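# Set the plate fully on the scale's platform

## Task

Get the plate onto the scale's weighing platform so that no part of it sticks out past the platform's edge. It must stay there by itself, with no arm supporting it, and at the end the suction must be released and the tool moved away from it.

## Robot and tools

Robot: two 7-joint Kinova Gen3 arms, left_arm and right_arm. Each carries a suction cup and has no fingers. The bases sit at (-0.005, +0.345, 0) for left_arm and (-0.008, -0.401, 0) for right_arm, in metres. left_arm is yawed about +9.5 degrees and right_arm about -11.4 degrees.

Frames: every pose in a result uses one scene frame. Its origin is on the table surface midway between the arms. +x points out over the table, +z points up, and left_arm is on the +y side. The words left and right are arm names only and do not refer to sides of any image. The cup point is the centre of the cup rim, and the cup faces along the cup point's own +z axis. Behind the rim the tool widens: from about 7 cm back, its body and camera stick out up to about 8 cm sideways. Printed positions can be slightly wrong, more so when an arm is reaching far.

The row: every motion uses a row of 14 numbers, each between -1 and 1. The first seven are left_arm dx, dy, dz, rx, ry, rz, suction. The last seven are the same for right_arm. Include both arms even if only one should move. dx to rz are an offset, not an absolute pose. They are measured in the cup point's own axes, starting from that cup point's pose in the latest result that shows it. Before any such result, and for second and later calls in the same reply, they start from wherever the arm is when the action begins. A value of 1.0 means 0.6 m or 180 degrees. rx, ry, rz form a single rotation vector. All zeros is not a pause: it drives the arm back to the reference pose. To keep an arm still, send the offset back to where you want it in a reply's first call, then zeros in its later calls. suction is an absolute setting: +1 is full vacuum (about 55 kPa below ambient), a fraction requests that share of it, and 0.05 or less switches it off. The setting persists, so repeat the current value to leave a cup unchanged, because 0 counts as a command.

Tools:
- execute_actions: actions is a list with zero or one entry. An empty list returns the state and moves nothing. An action is {"rows": [...], "steps": n}, with 1 to 15 rows and steps up to 15 (default 15, each step 1/30 s). Each row applies for one step, and the last row repeats if there are fewer rows than steps. Every row is an offset from the same reference pose, not from the previous row. A wait is {"steps": n} with n up to 300. It counts from the last result, so your thinking time uses up part of it. pictures (true/false) switches images on or off. A refused call sends nothing.
- move: target is one 14-number row as above. It drives each cup point in a straight line toward its target, and both paths finish together after 0.5 to 10 s. If 10 s is not enough, the arms stop short. speed is 0.002 to 0.5 m/s (default 0.25), and turning is capped at twice that number in rad/s. Suction values are sent at the start. The path does not avoid obstacles or the other arm, and an arm may lag, drift or overshoot speed, especially near full extension. The result adds a move: line giving the ending (done, off_target, moving, held, fault), any limits (paced means the sent pose was clipped; held means some steps were blocked, after which the arm may speed up) and each arm's remaining distance. If only one arm is named, the other finished normally.
- wait: seconds from 0 to 10. The scene runs and the robot gets no new command.
- zoom_image: camera (cam_head_left, cam_head_right, cam_high, cam_low, cam_left_wrist, cam_right_wrist, each 672x504) and region [x0, y0, x1, y1] in pixels, top-left origin, at most 504x504.
- read_manual: returns only licence texts.
- finished_scene: pass the scene number.

Control: at each step the commanded pose is limited to 70 mm and 16 degrees from the measured pose. Damped IK favours position over orientation. After an action, an arm only continues to its last clipped pose, so check the result and send the remainder. Elbows never fully straighten. Joint ranges in rad: waist and both rolls ±6.283, shoulder ±2.250, elbow ±2.580, wrist pitch ±2.100.

Results: the state line gives each cup point's position (m) and quat_wxyz. A pose unreachable line means the clearance check altered or blocked that arm's command, and HELD marks the steps affected. A Hand target line shows where the controller is currently heading. suction_measured is the vacuum reached. part_present turns 1 at 0.50 and back to 0 below 0.45. Joint torques have per-arm offsets, scale and noise, and change at rest only because of contact or load. MOTOR HOT appears at 60 °C. At 75 °C the arm sags and an OVER-TEMPERATURE FAULT is reported.

Gripping: press the 29 mm rim flat onto a smooth, flat area of the object so it seals all round. Holes, seams and object edges under the rim leak air. With a good seal the reading settles within 0.15 of the command and may dip by 0.04 before the pump restarts. Near 0 means no seal. Under vacuum the cup shortens, so the object rides up to about 10 mm closer than the cup point suggests, and vacuum alone can lift an object. To release, set the object down on its support, switch suction off, then back off at least 15 mm. If the cup seals on the table, turn suction off to free it.

Avoid: arms touching or pressing each other, knocking anything off the table, drops, slips, slams and hard presses. Faster or deeper contact pushes harder. A joint reaching its load limit (48.6 N m for the first four joints, 30.6 N m for the wrist joints) stops that arm for 10 s. Loose objects may be nudged occasionally, so confirm the final placement before finishing.

Each tool is called after ">>>" by a JSON object that holds its "op" and its "data".

## Session

>>> {"op": "execute_actions", "data": {"actions": []}}

Scene clock: 0.00 s of 4900.00 s.
left_arm: end_effector_position=(+0.4395, +0.4218, +0.2070) suction_measured=0.00 part_present=0 end_effector_quat_wxyz=(+0.000, -0.340, +0.940, +0.001) | right_arm: end_effector_position=(+0.4321, -0.4898, +0.2056) suction_measured=0.01 part_present=0 end_effector_quat_wxyz=(-0.002, +0.351, +0.936, -0.002)
Joint positions: left_arm=[-0.058  0.435  0.001  1.654 -0.003  1.053 -2.67 ] | right_arm=[-0.056  0.434  0.     1.66   0.003  1.052  2.565]
Joint velocities: left_arm=[-0.001  0.     0.001 -0.    -0.     0.    -0.   ] | right_arm=[ 0.001  0.001  0.001  0.001  0.    -0.     0.   ]
Joint torques (N m, as the joint torque sensors report them, + toward a larger angle): no reading
Hand target (left_arm): +0.439, +0.422, +0.207; +0.000, -0.340, +0.940, +0.001
Hand target (right_arm): +0.432, -0.490, +0.206; -0.002, +0.351, +0.936, -0.002

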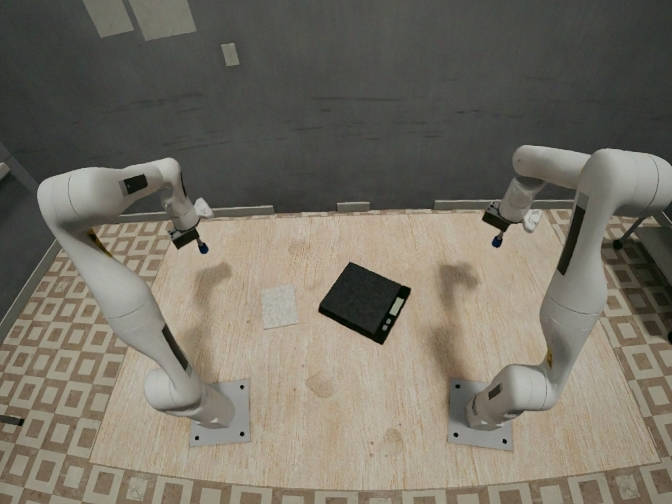

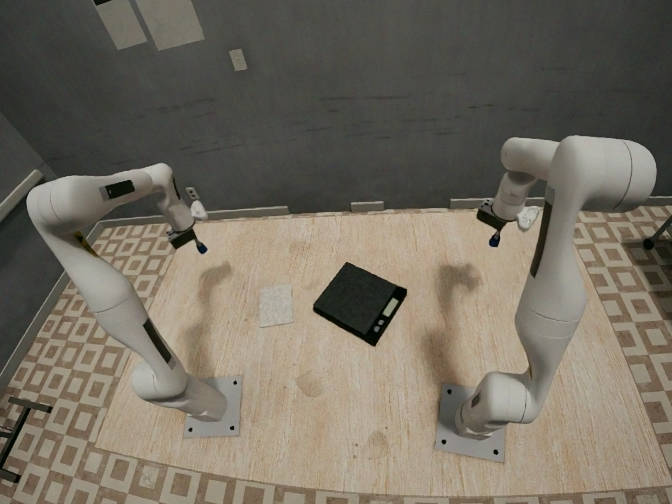

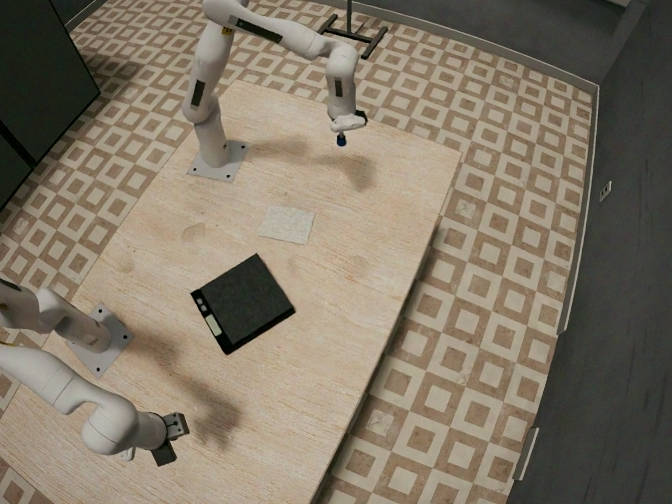

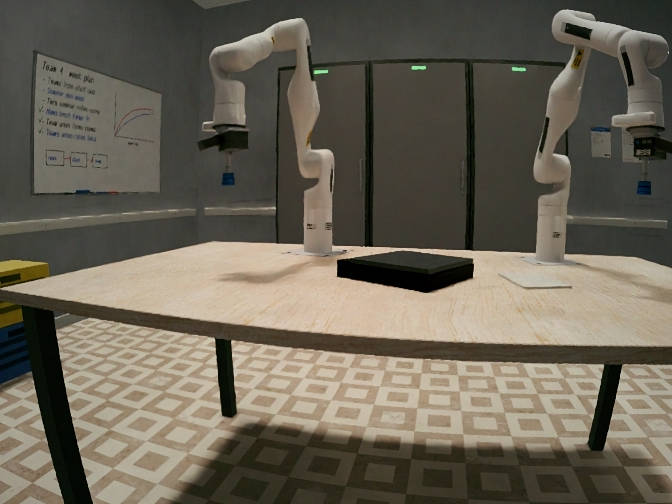

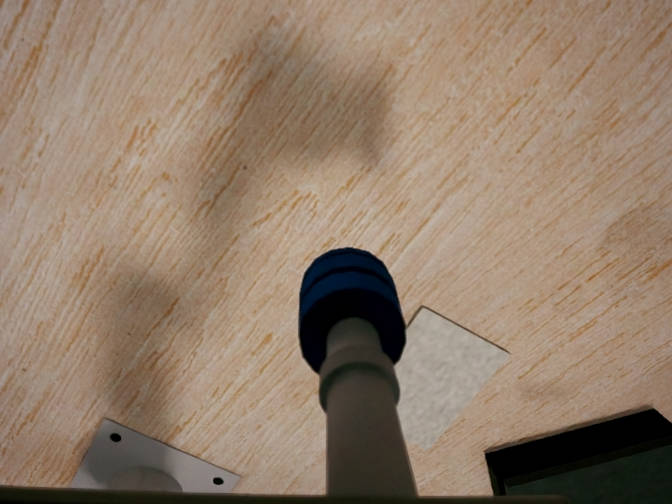

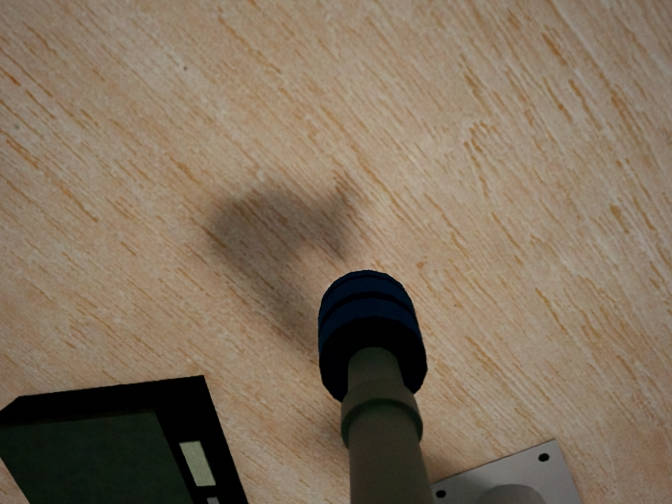

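>>> {"op": "move", "data": {"target": [0.3,-0.17,0.1,0,0,0,0,0,0,0,0,0,0,0], "speed": 0.4}}

Scene clock: 6.93 s of 4900.00 s.
left_arm: end_effector_position=(+0.3665, +0.2279, +0.1470) suction_measured=0.00 part_present=0 end_effector_quat_wxyz=(+0.001, -0.340, +0.940, +0.001) | right_arm: end_effector_position=(+0.4321, -0.4898, +0.2056) suction_measured=0.01 part_present=0 end_effector_quat_wxyz=(-0.002, +0.351, +0.936, -0.002)
Joint positions: left_arm=[ 0.358  0.404  0.069  1.949 -0.04   0.791 -2.164] | right_arm=[-0.056  0.434  0.     1.66   0.003  1.052  2.565]
Joint velocities: left_arm=[ 0.003  0.003  0.002 -0.    -0.002  0.     0.003] | right_arm=[ 0.001 -0.001  0.001  0.    -0.    -0.     0.001]
Joint torques (N m, as the joint torque sensors report them, + toward a larger angle): left_arm=[ -0.48 -11.75  -0.33  -5.58   0.09   0.47  -0.16] | right_arm=[ -0.18 -13.78   0.54  -5.86  -0.32   0.05   0.18]
Hand target (left_arm): +0.366, +0.228, +0.147; +0.000, -0.340, +0.941, +0.001
Hand target (right_arm): +0.432, -0.490, +0.206; -0.002, +0.351, +0.936, -0.002
Off the commanded pose (left_arm): 0.001 m, 0 deg.
Off the commanded pose (right_arm): 0.000 m, 0 deg.
After step 90, 2.70 s passed at rest.
move: done

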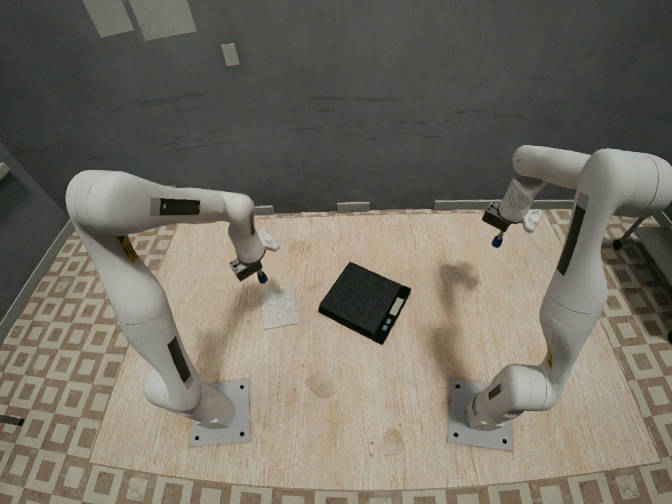

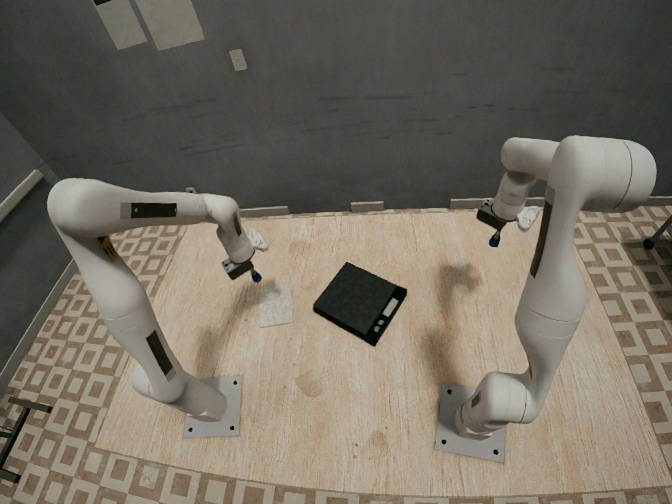

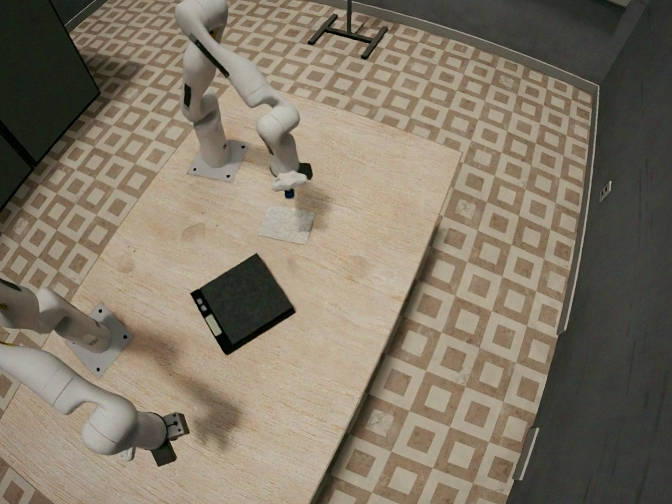

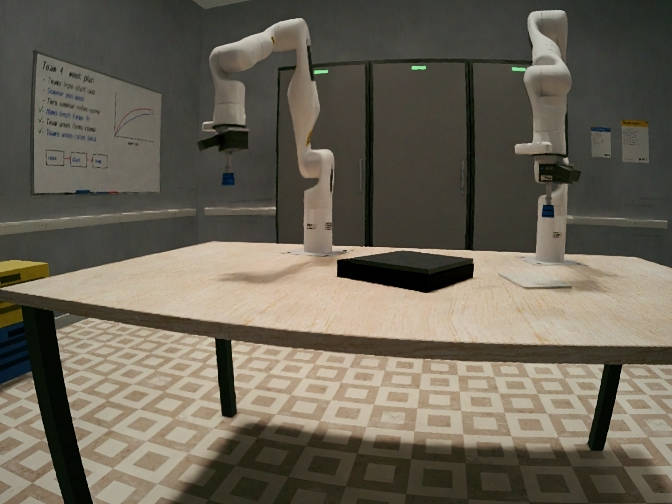

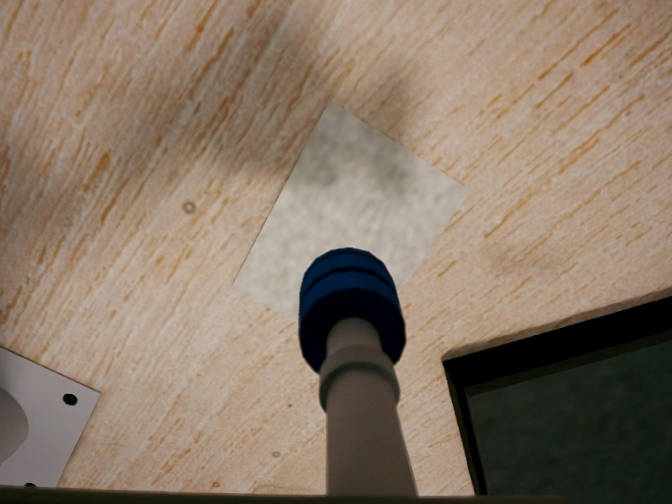

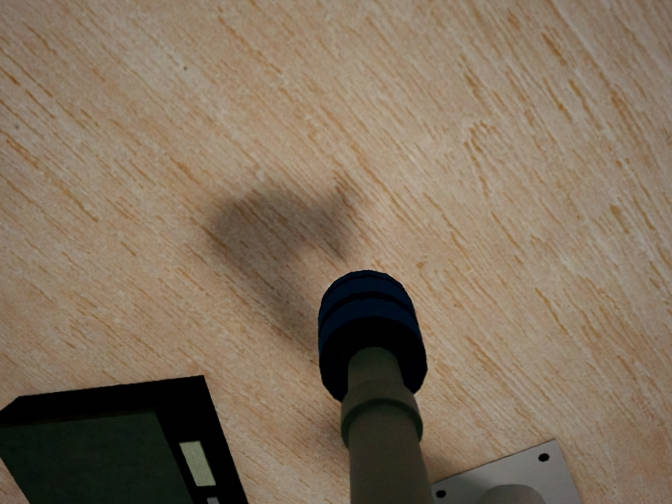

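>>> {"op": "move", "data": {"target": [0.03,0,0.165,0,0,0,0,0,0,0,0,0,0,0]}}

Scene clock: 9.67 s of 4900.00 s.
left_arm: end_effector_position=(+0.3526, +0.2162, +0.0480) suction_measured=0.00 part_present=0 end_effector_quat_wxyz=(+0.001, -0.340, +0.940, +0.000) | right_arm: end_effector_position=(+0.4321, -0.4898, +0.2056) suction_measured=0.01 part_present=0 end_effector_quat_wxyz=(-0.002, +0.351, +0.936, -0.002)
Joint positions: left_arm=[ 0.413  0.6    0.048  2.075 -0.062  0.468 -2.106] | right_arm=[-0.056  0.434  0.     1.66   0.003  1.052  2.565]
Joint velocities: left_arm=[ 0.002  0.007 -0.001  0.    -0.001 -0.001  0.001] | right_arm=[ 0.     0.    -0.    -0.001  0.001 -0.    -0.   ]
Joint torques (N m, as the joint torque sensors report them, + toward a larger angle): left_arm=[  0.26 -13.11   0.04  -3.54   0.1    0.53  -0.44] | right_arm=[ -0.12 -13.83   0.43  -5.81  -0.34   0.05   0.25]
Hand target (left_arm): +0.352, +0.216, +0.048; +0.000, -0.340, +0.941, +0.000
Hand target (right_arm): +0.432, -0.490, +0.206; -0.002, +0.351, +0.936, -0.002
Off the commanded pose (left_arm): 0.000 m, 0 deg.
Off the commanded pose (right_arm): 0.000 m, 0 deg.
move: done

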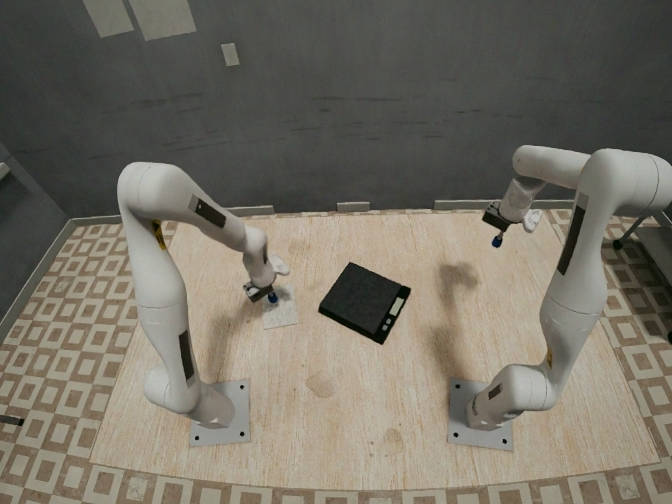

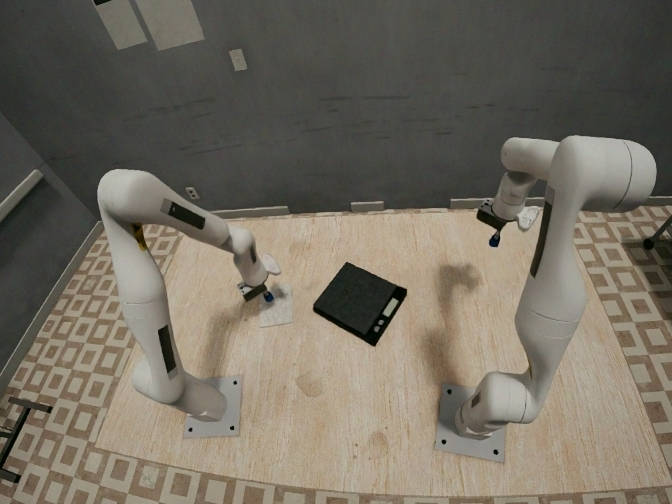

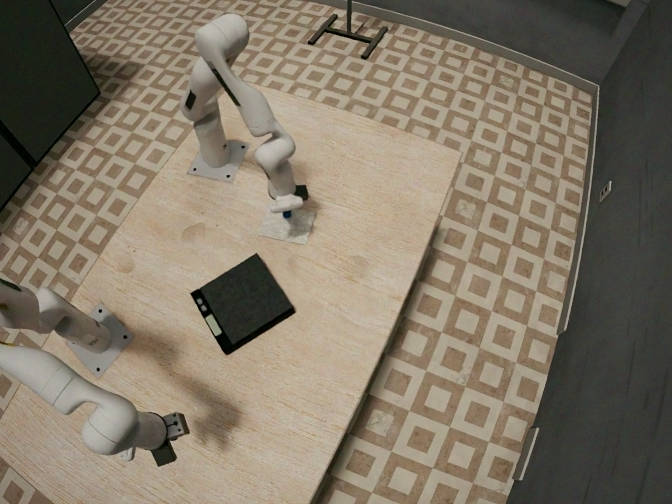

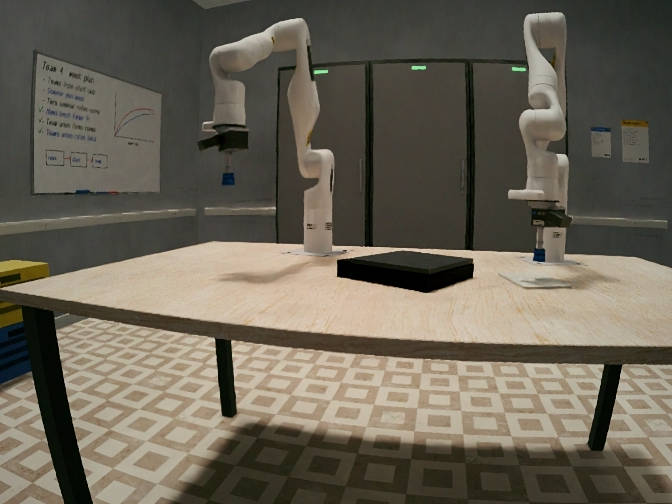

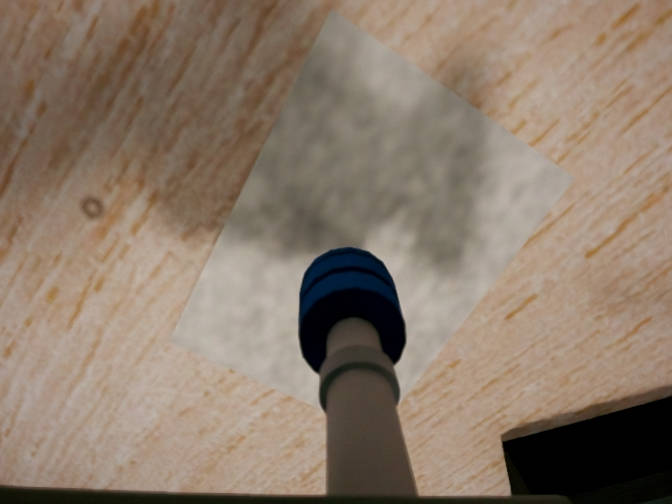

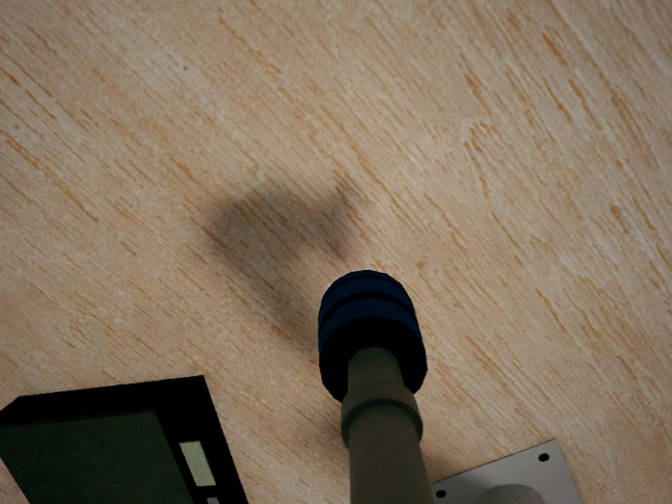

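>>> {"op": "move", "data": {"target": [0.007,-0.011,0.055,0,0,0,0,0,0,0,0,0,0,0], "speed": 0.1}}

>>> {"op": "move", "data": {"target": [0,0,0.02,0,0,0,1,0,0,0,0,0,0,0], "speed": 0.02}}

Scene clock: 12.13 s of 4900.00 s.
left_arm: end_effector_position=(+0.3537, +0.2084, +0.0152) suction_measured=0.00 part_present=0 end_effector_quat_wxyz=(+0.001, -0.340, +0.940, -0.000) | right_arm: end_effector_position=(+0.4321, -0.4898, +0.2056) suction_measured=0.01 part_present=0 end_effector_quat_wxyz=(-0.002, +0.351, +0.936, -0.002)
Joint positions: left_arm=[ 0.441  0.685  0.037  2.077 -0.064  0.379 -2.086] | right_arm=[-0.056  0.434  0.     1.66   0.003  1.052  2.565]
Joint velocities: left_arm=[ 0.003  0.007  0.    -0.001 -0.    -0.002  0.001] | right_arm=[ 0.002 -0.001  0.001 -0.     0.001  0.    -0.   ]
Joint torques (N m, as the joint torque sensors report them, + toward a larger angle): left_arm=[ -0.21 -13.39  -0.42  -2.92   0.06   0.22  -0.11] | right_arm=[ -0.28 -13.66   0.33  -5.89  -0.29  -0.02   0.15]
Hand target (left_arm): +0.354, +0.208, +0.015; +0.000, -0.340, +0.940, +0.000
Hand target (right_arm): +0.432, -0.490, +0.206; -0.002, +0.351, +0.936, -0.002
Off the commanded pose (left_arm): 0.000 m, 0 deg.
Off the commanded pose (right_arm): 0.000 m, 0 deg.
move: done

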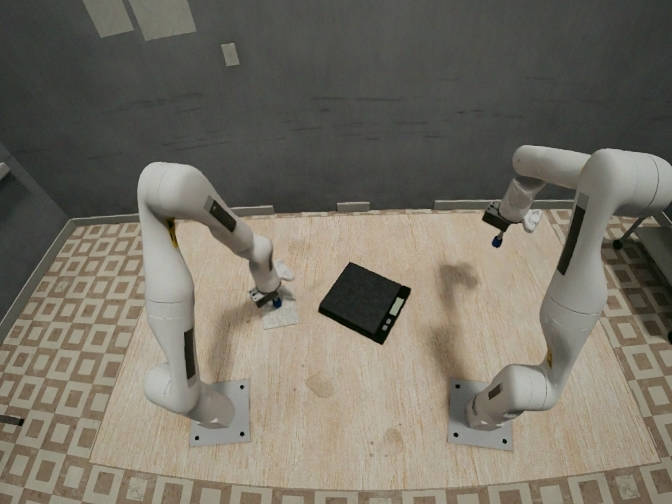

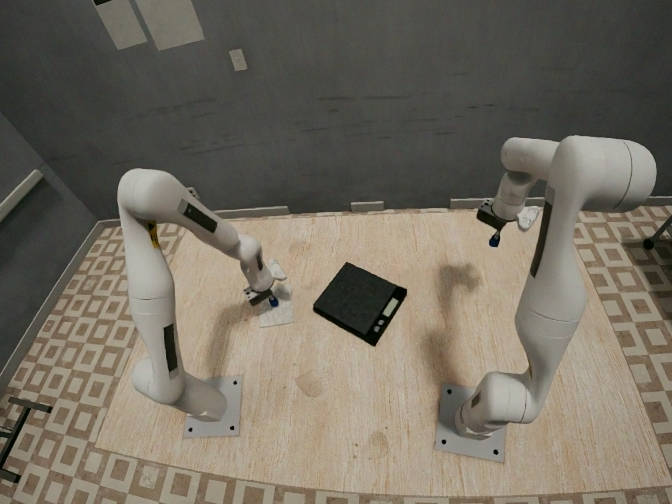

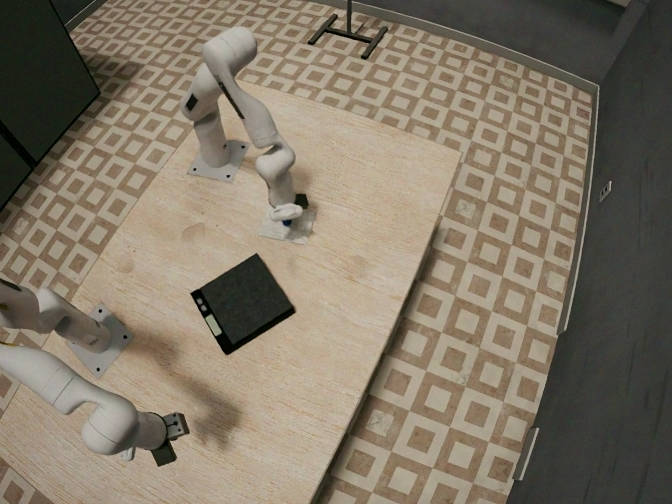

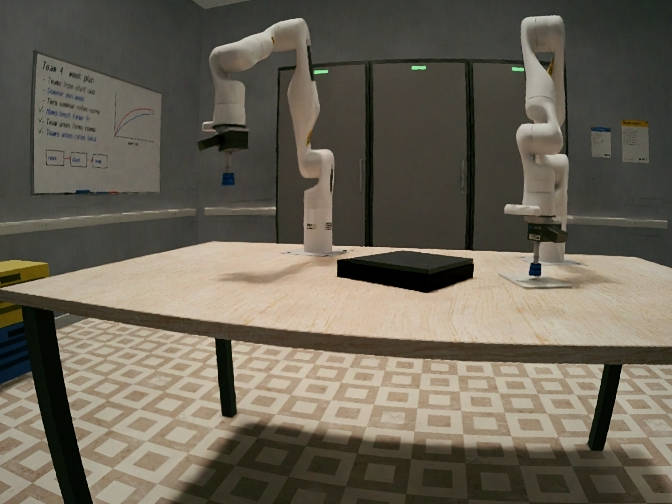

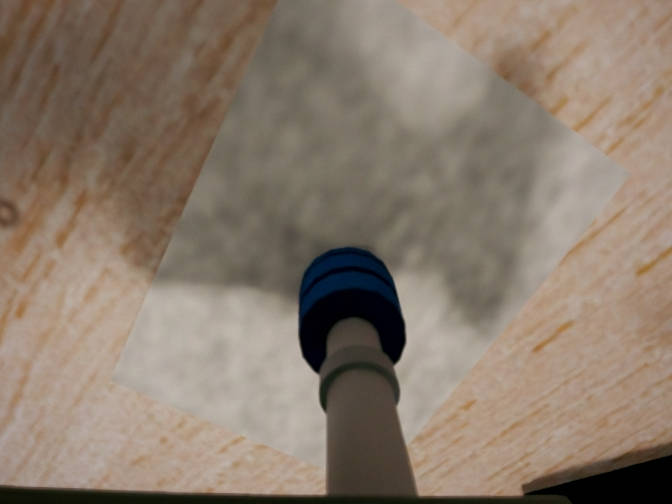

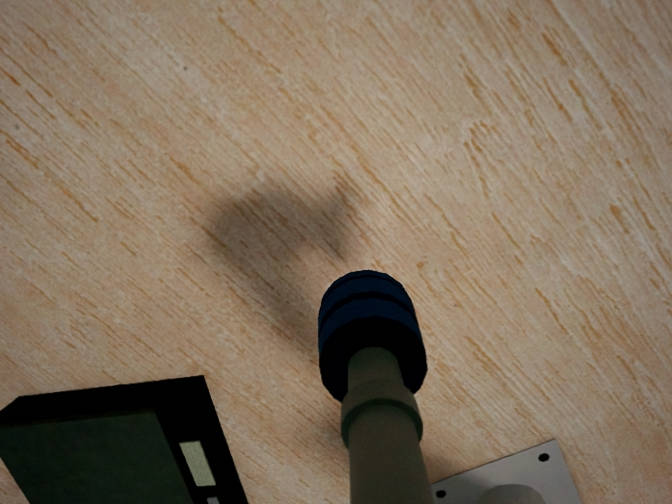

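Scene clock: 12.97 s of 4900.00 s.
left_arm: end_effector_position=(+0.3536, +0.2084, +0.0032) suction_measured=0.38 part_present=0 end_effector_quat_wxyz=(+0.001, -0.340, +0.940, -0.000) | right_arm: end_effector_position=(+0.4321, -0.4898, +0.2056) suction_measured=0.01 part_present=0 end_effector_quat_wxyz=(-0.002, +0.351, +0.936, -0.002)
Joint positions: left_arm=[ 0.443  0.715  0.033  2.08  -0.066  0.346 -2.085] | right_arm=[-0.056  0.434  0.     1.66   0.003  1.052  2.565]
Joint velocities: left_arm=[ 0.002  0.006 -0.    -0.    -0.    -0.003  0.   ] | right_arm=[ 0.002  0.001 -0.    -0.     0.001  0.     0.   ]
Joint torques (N m, as the joint torque sensors report them, + toward a larger angle): left_arm=[ -0.19 -13.96  -0.4   -2.97  -0.05   0.02  -0.05] | right_arm=[ -0.11 -13.75   0.38  -5.79  -0.38  -0.02   0.07]
Hand target (left_arm): +0.354, +0.208, +0.003; +0.001, -0.340, +0.940, -0.000
Hand target (right_arm): +0.432, -0.490, +0.206; -0.002, +0.351, +0.936, -0.002
Off the commanded pose (left_arm): 0.000 m, 0 deg.
Off the commanded pose (right_arm): 0.000 m, 0 deg.
move: done

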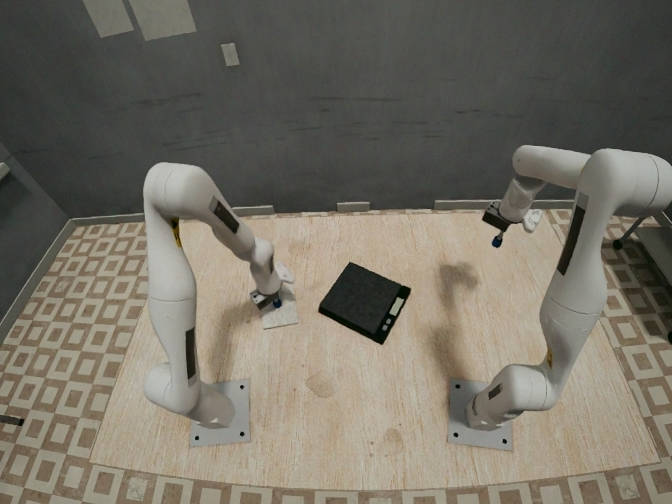

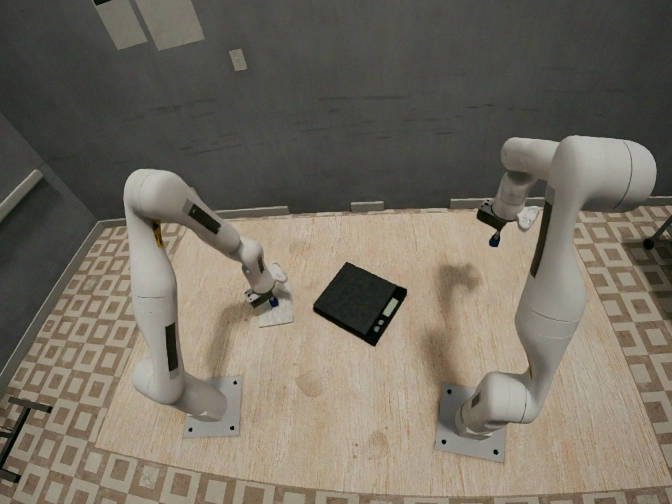

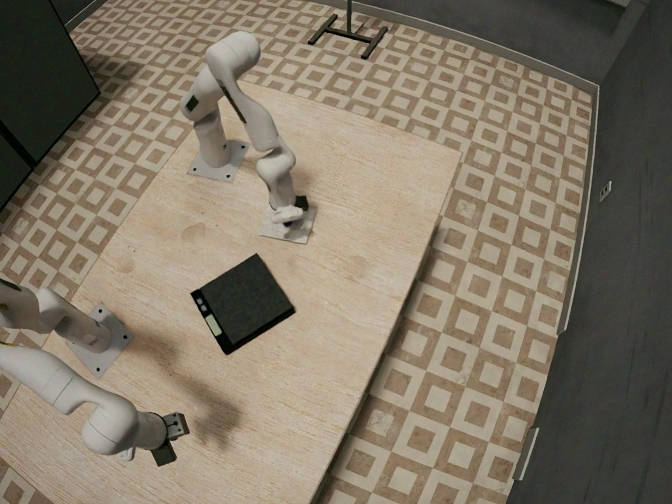

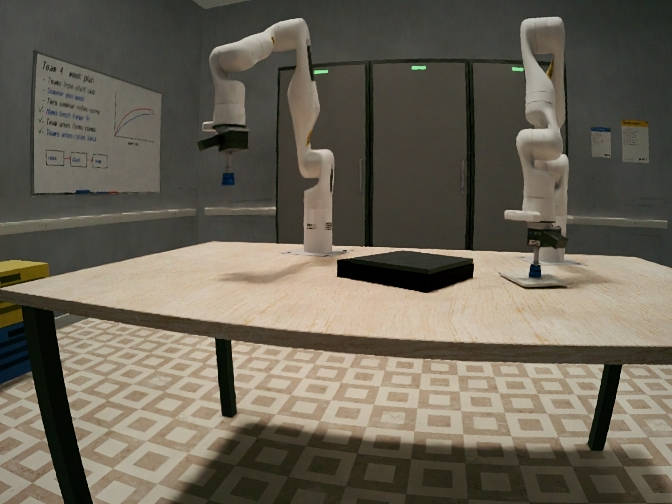

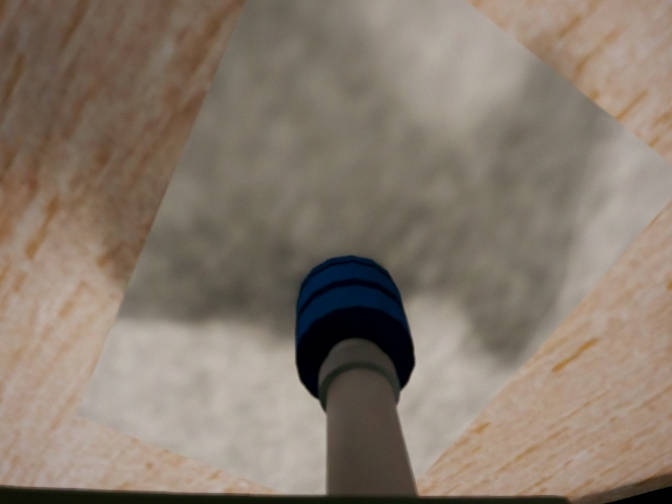

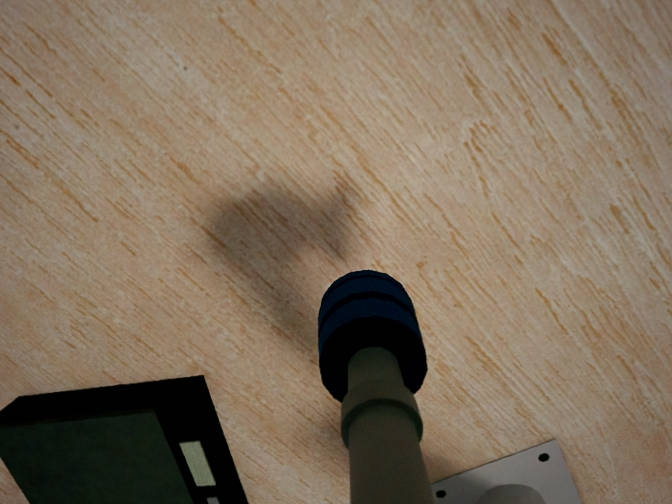

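>>> {"op": "move", "data": {"target": [0,0,-0.15,0,0,0,1,0,0,0,0,0,0,0], "speed": 0.15}}

>>> {"op": "move", "data": {"target": [0.26,-0.335,0,0,0,0.25,1,0,0,0,0,0,0,0]}}

Scene clock: 16.93 s of 4900.00 s.
left_arm: end_effector_position=(+0.3536, +0.2086, +0.0932) suction_measured=1.00 part_present=1 end_effector_quat_wxyz=(+0.001, -0.340, +0.940, +0.000) | right_arm: end_effector_position=(+0.4321, -0.4898, +0.2056) suction_measured=0.01 part_present=0 end_effector_quat_wxyz=(-0.002, +0.351, +0.936, -0.002)
Joint positions: left_arm=[ 0.424  0.501  0.058  2.029 -0.051  0.613 -2.098] | right_arm=[-0.056  0.434  0.     1.66   0.003  1.052  2.565]
Joint velocities: left_arm=[-0.002 -0.004  0.    -0.001  0.     0.001 -0.   ] | right_arm=[ 0.001 -0.001 -0.001 -0.    -0.001  0.     0.001]
Joint torques (N m, as the joint torque sensors report them, + toward a larger angle): left_arm=[  0.04 -12.17  -0.25  -4.51   0.08   0.08  -0.24] | right_arm=[ -0.13 -13.68   0.52  -5.84  -0.34   0.08   0.25]
Hand target (left_arm): +0.354, +0.209, +0.093; +0.001, -0.340, +0.940, +0.000
Hand target (right_arm): +0.432, -0.490, +0.206; -0.002, +0.351, +0.936, -0.002
Off the commanded pose (left_arm): 0.000 m, 0 deg.
Off the commanded pose (right_arm): 0.000 m, 0 deg.
move: done

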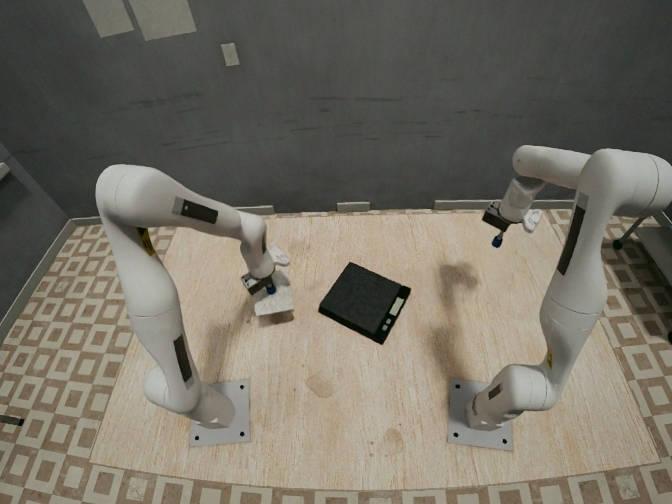

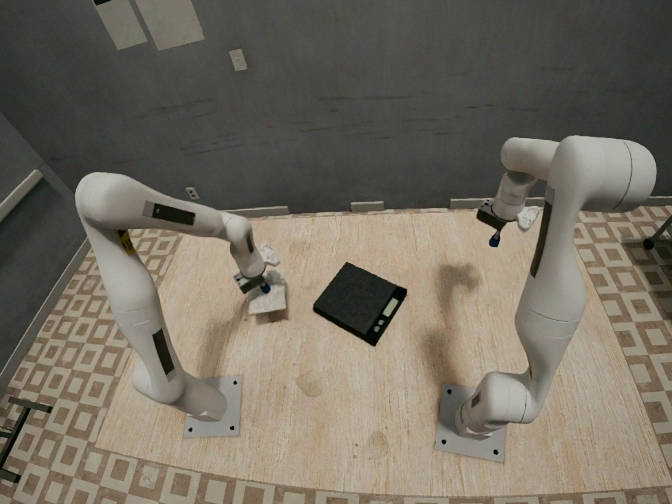

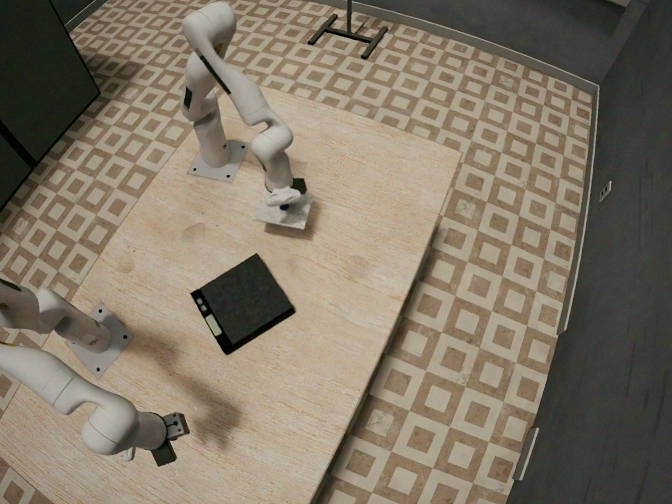

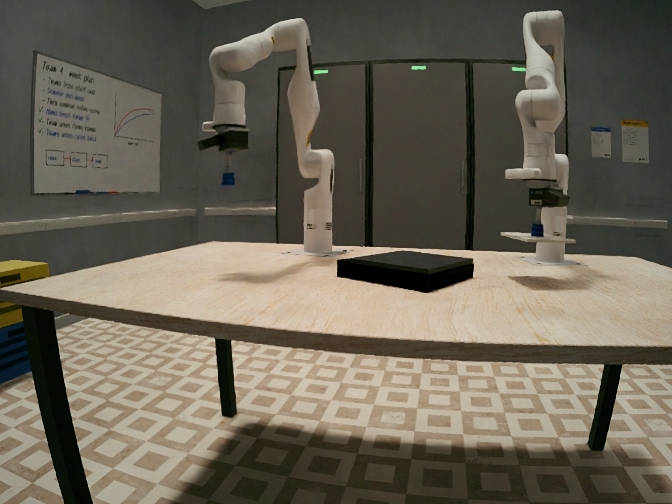

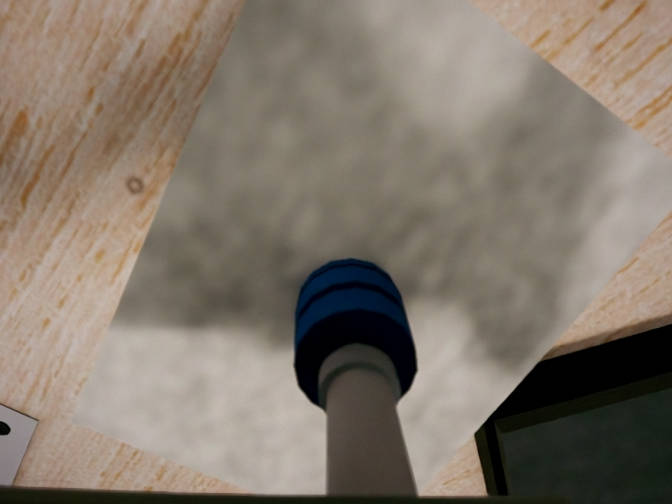

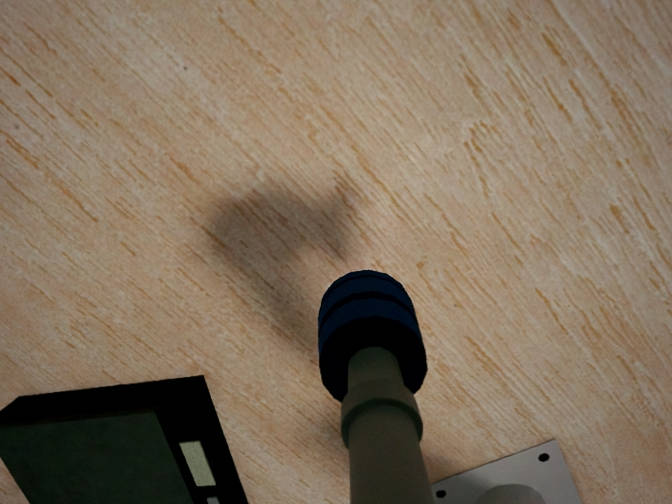

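Scene clock: 18.97 s of 4900.00 s.
left_arm: end_effector_position=(+0.3623, -0.0459, +0.0935) suction_measured=0.98 part_present=1 end_effector_quat_wxyz=(+0.001, +0.045, +0.999, +0.000) | right_arm: end_effector_position=(+0.4321, -0.4898, +0.2056) suction_measured=0.01 part_present=0 end_effector_quat_wxyz=(-0.002, +0.351, +0.936, -0.002)
Joint positions: left_arm=[ 0.786  0.77   0.263  1.488 -0.233  0.913 -2.277] | right_arm=[-0.056  0.434  0.     1.66   0.003  1.052  2.565]
Joint velocities: left_arm=[ 0.004  0.008  0.001 -0.005 -0.001  0.004 -0.001] | right_arm=[ 0.002 -0.002 -0.002  0.    -0.     0.    -0.001]
Joint torques (N m, as the joint torque sensors report them, + toward a larger angle): left_arm=[ -0.03 -18.24   0.83  -6.53  -0.1    0.67   0.07] | right_arm=[ -0.21 -13.76   0.48  -5.77  -0.39   0.     0.27]
Hand target (left_arm): +0.362, -0.046, +0.093; +0.001, +0.045, +0.999, +0.000
Hand target (right_arm): +0.432, -0.490, +0.206; -0.002, +0.351, +0.936, -0.002
Off the commanded pose (left_arm): 0.001 m, 0 deg.
Off the commanded pose (right_arm): 0.000 m, 0 deg.
move: done

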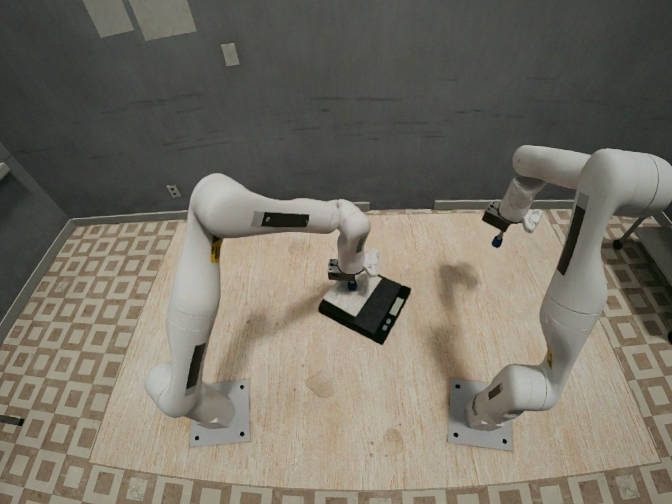

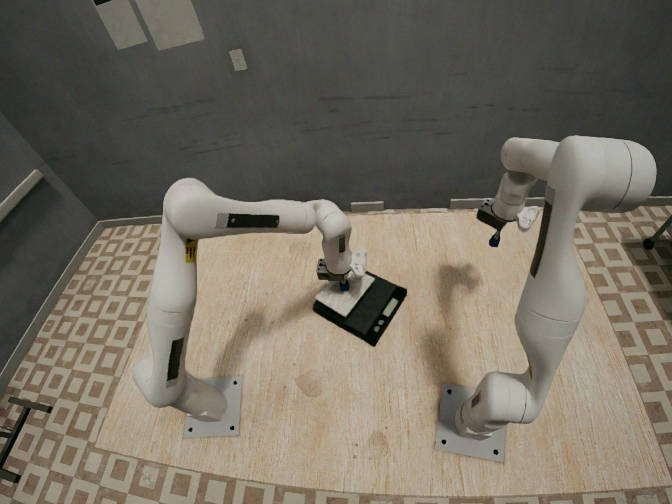

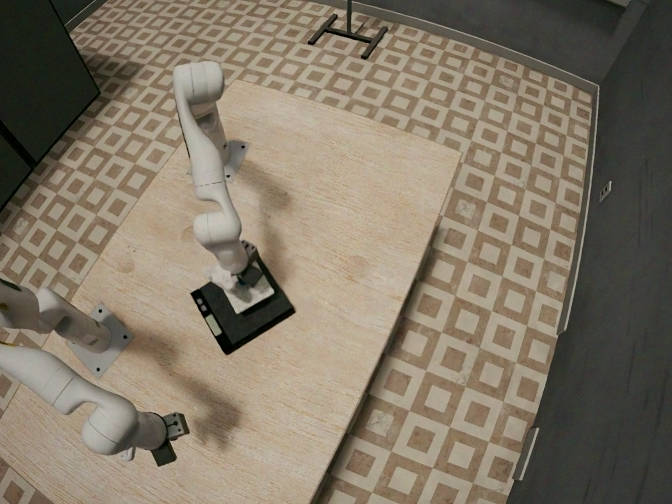

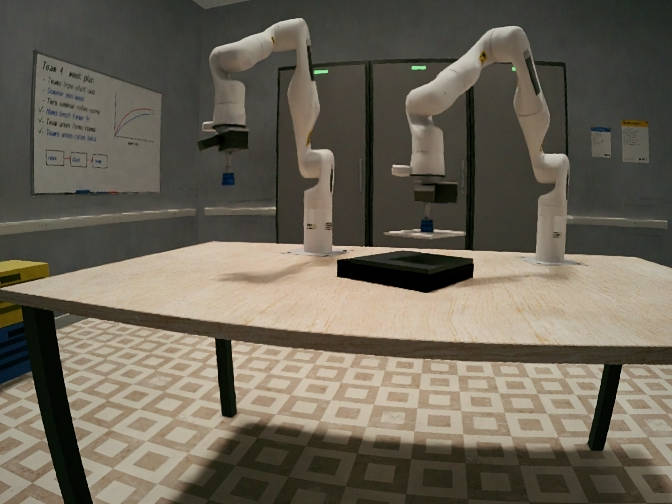

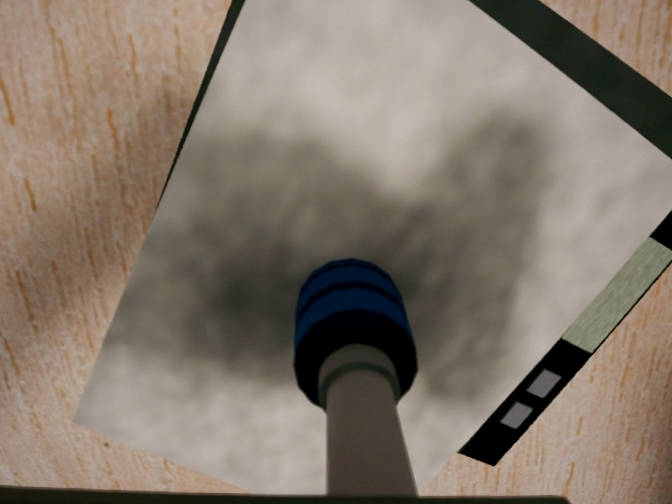

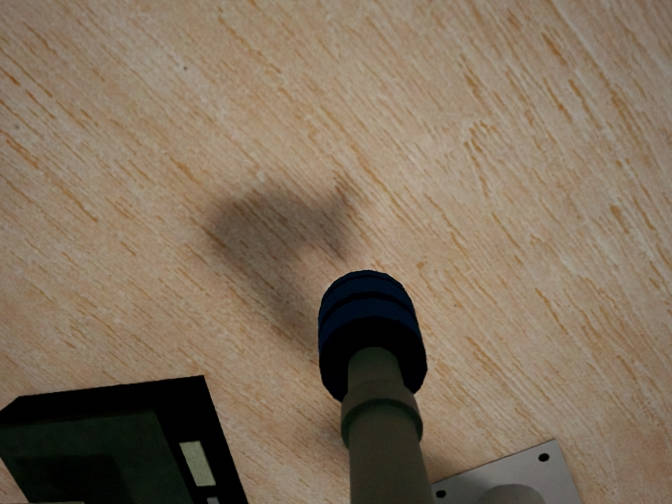

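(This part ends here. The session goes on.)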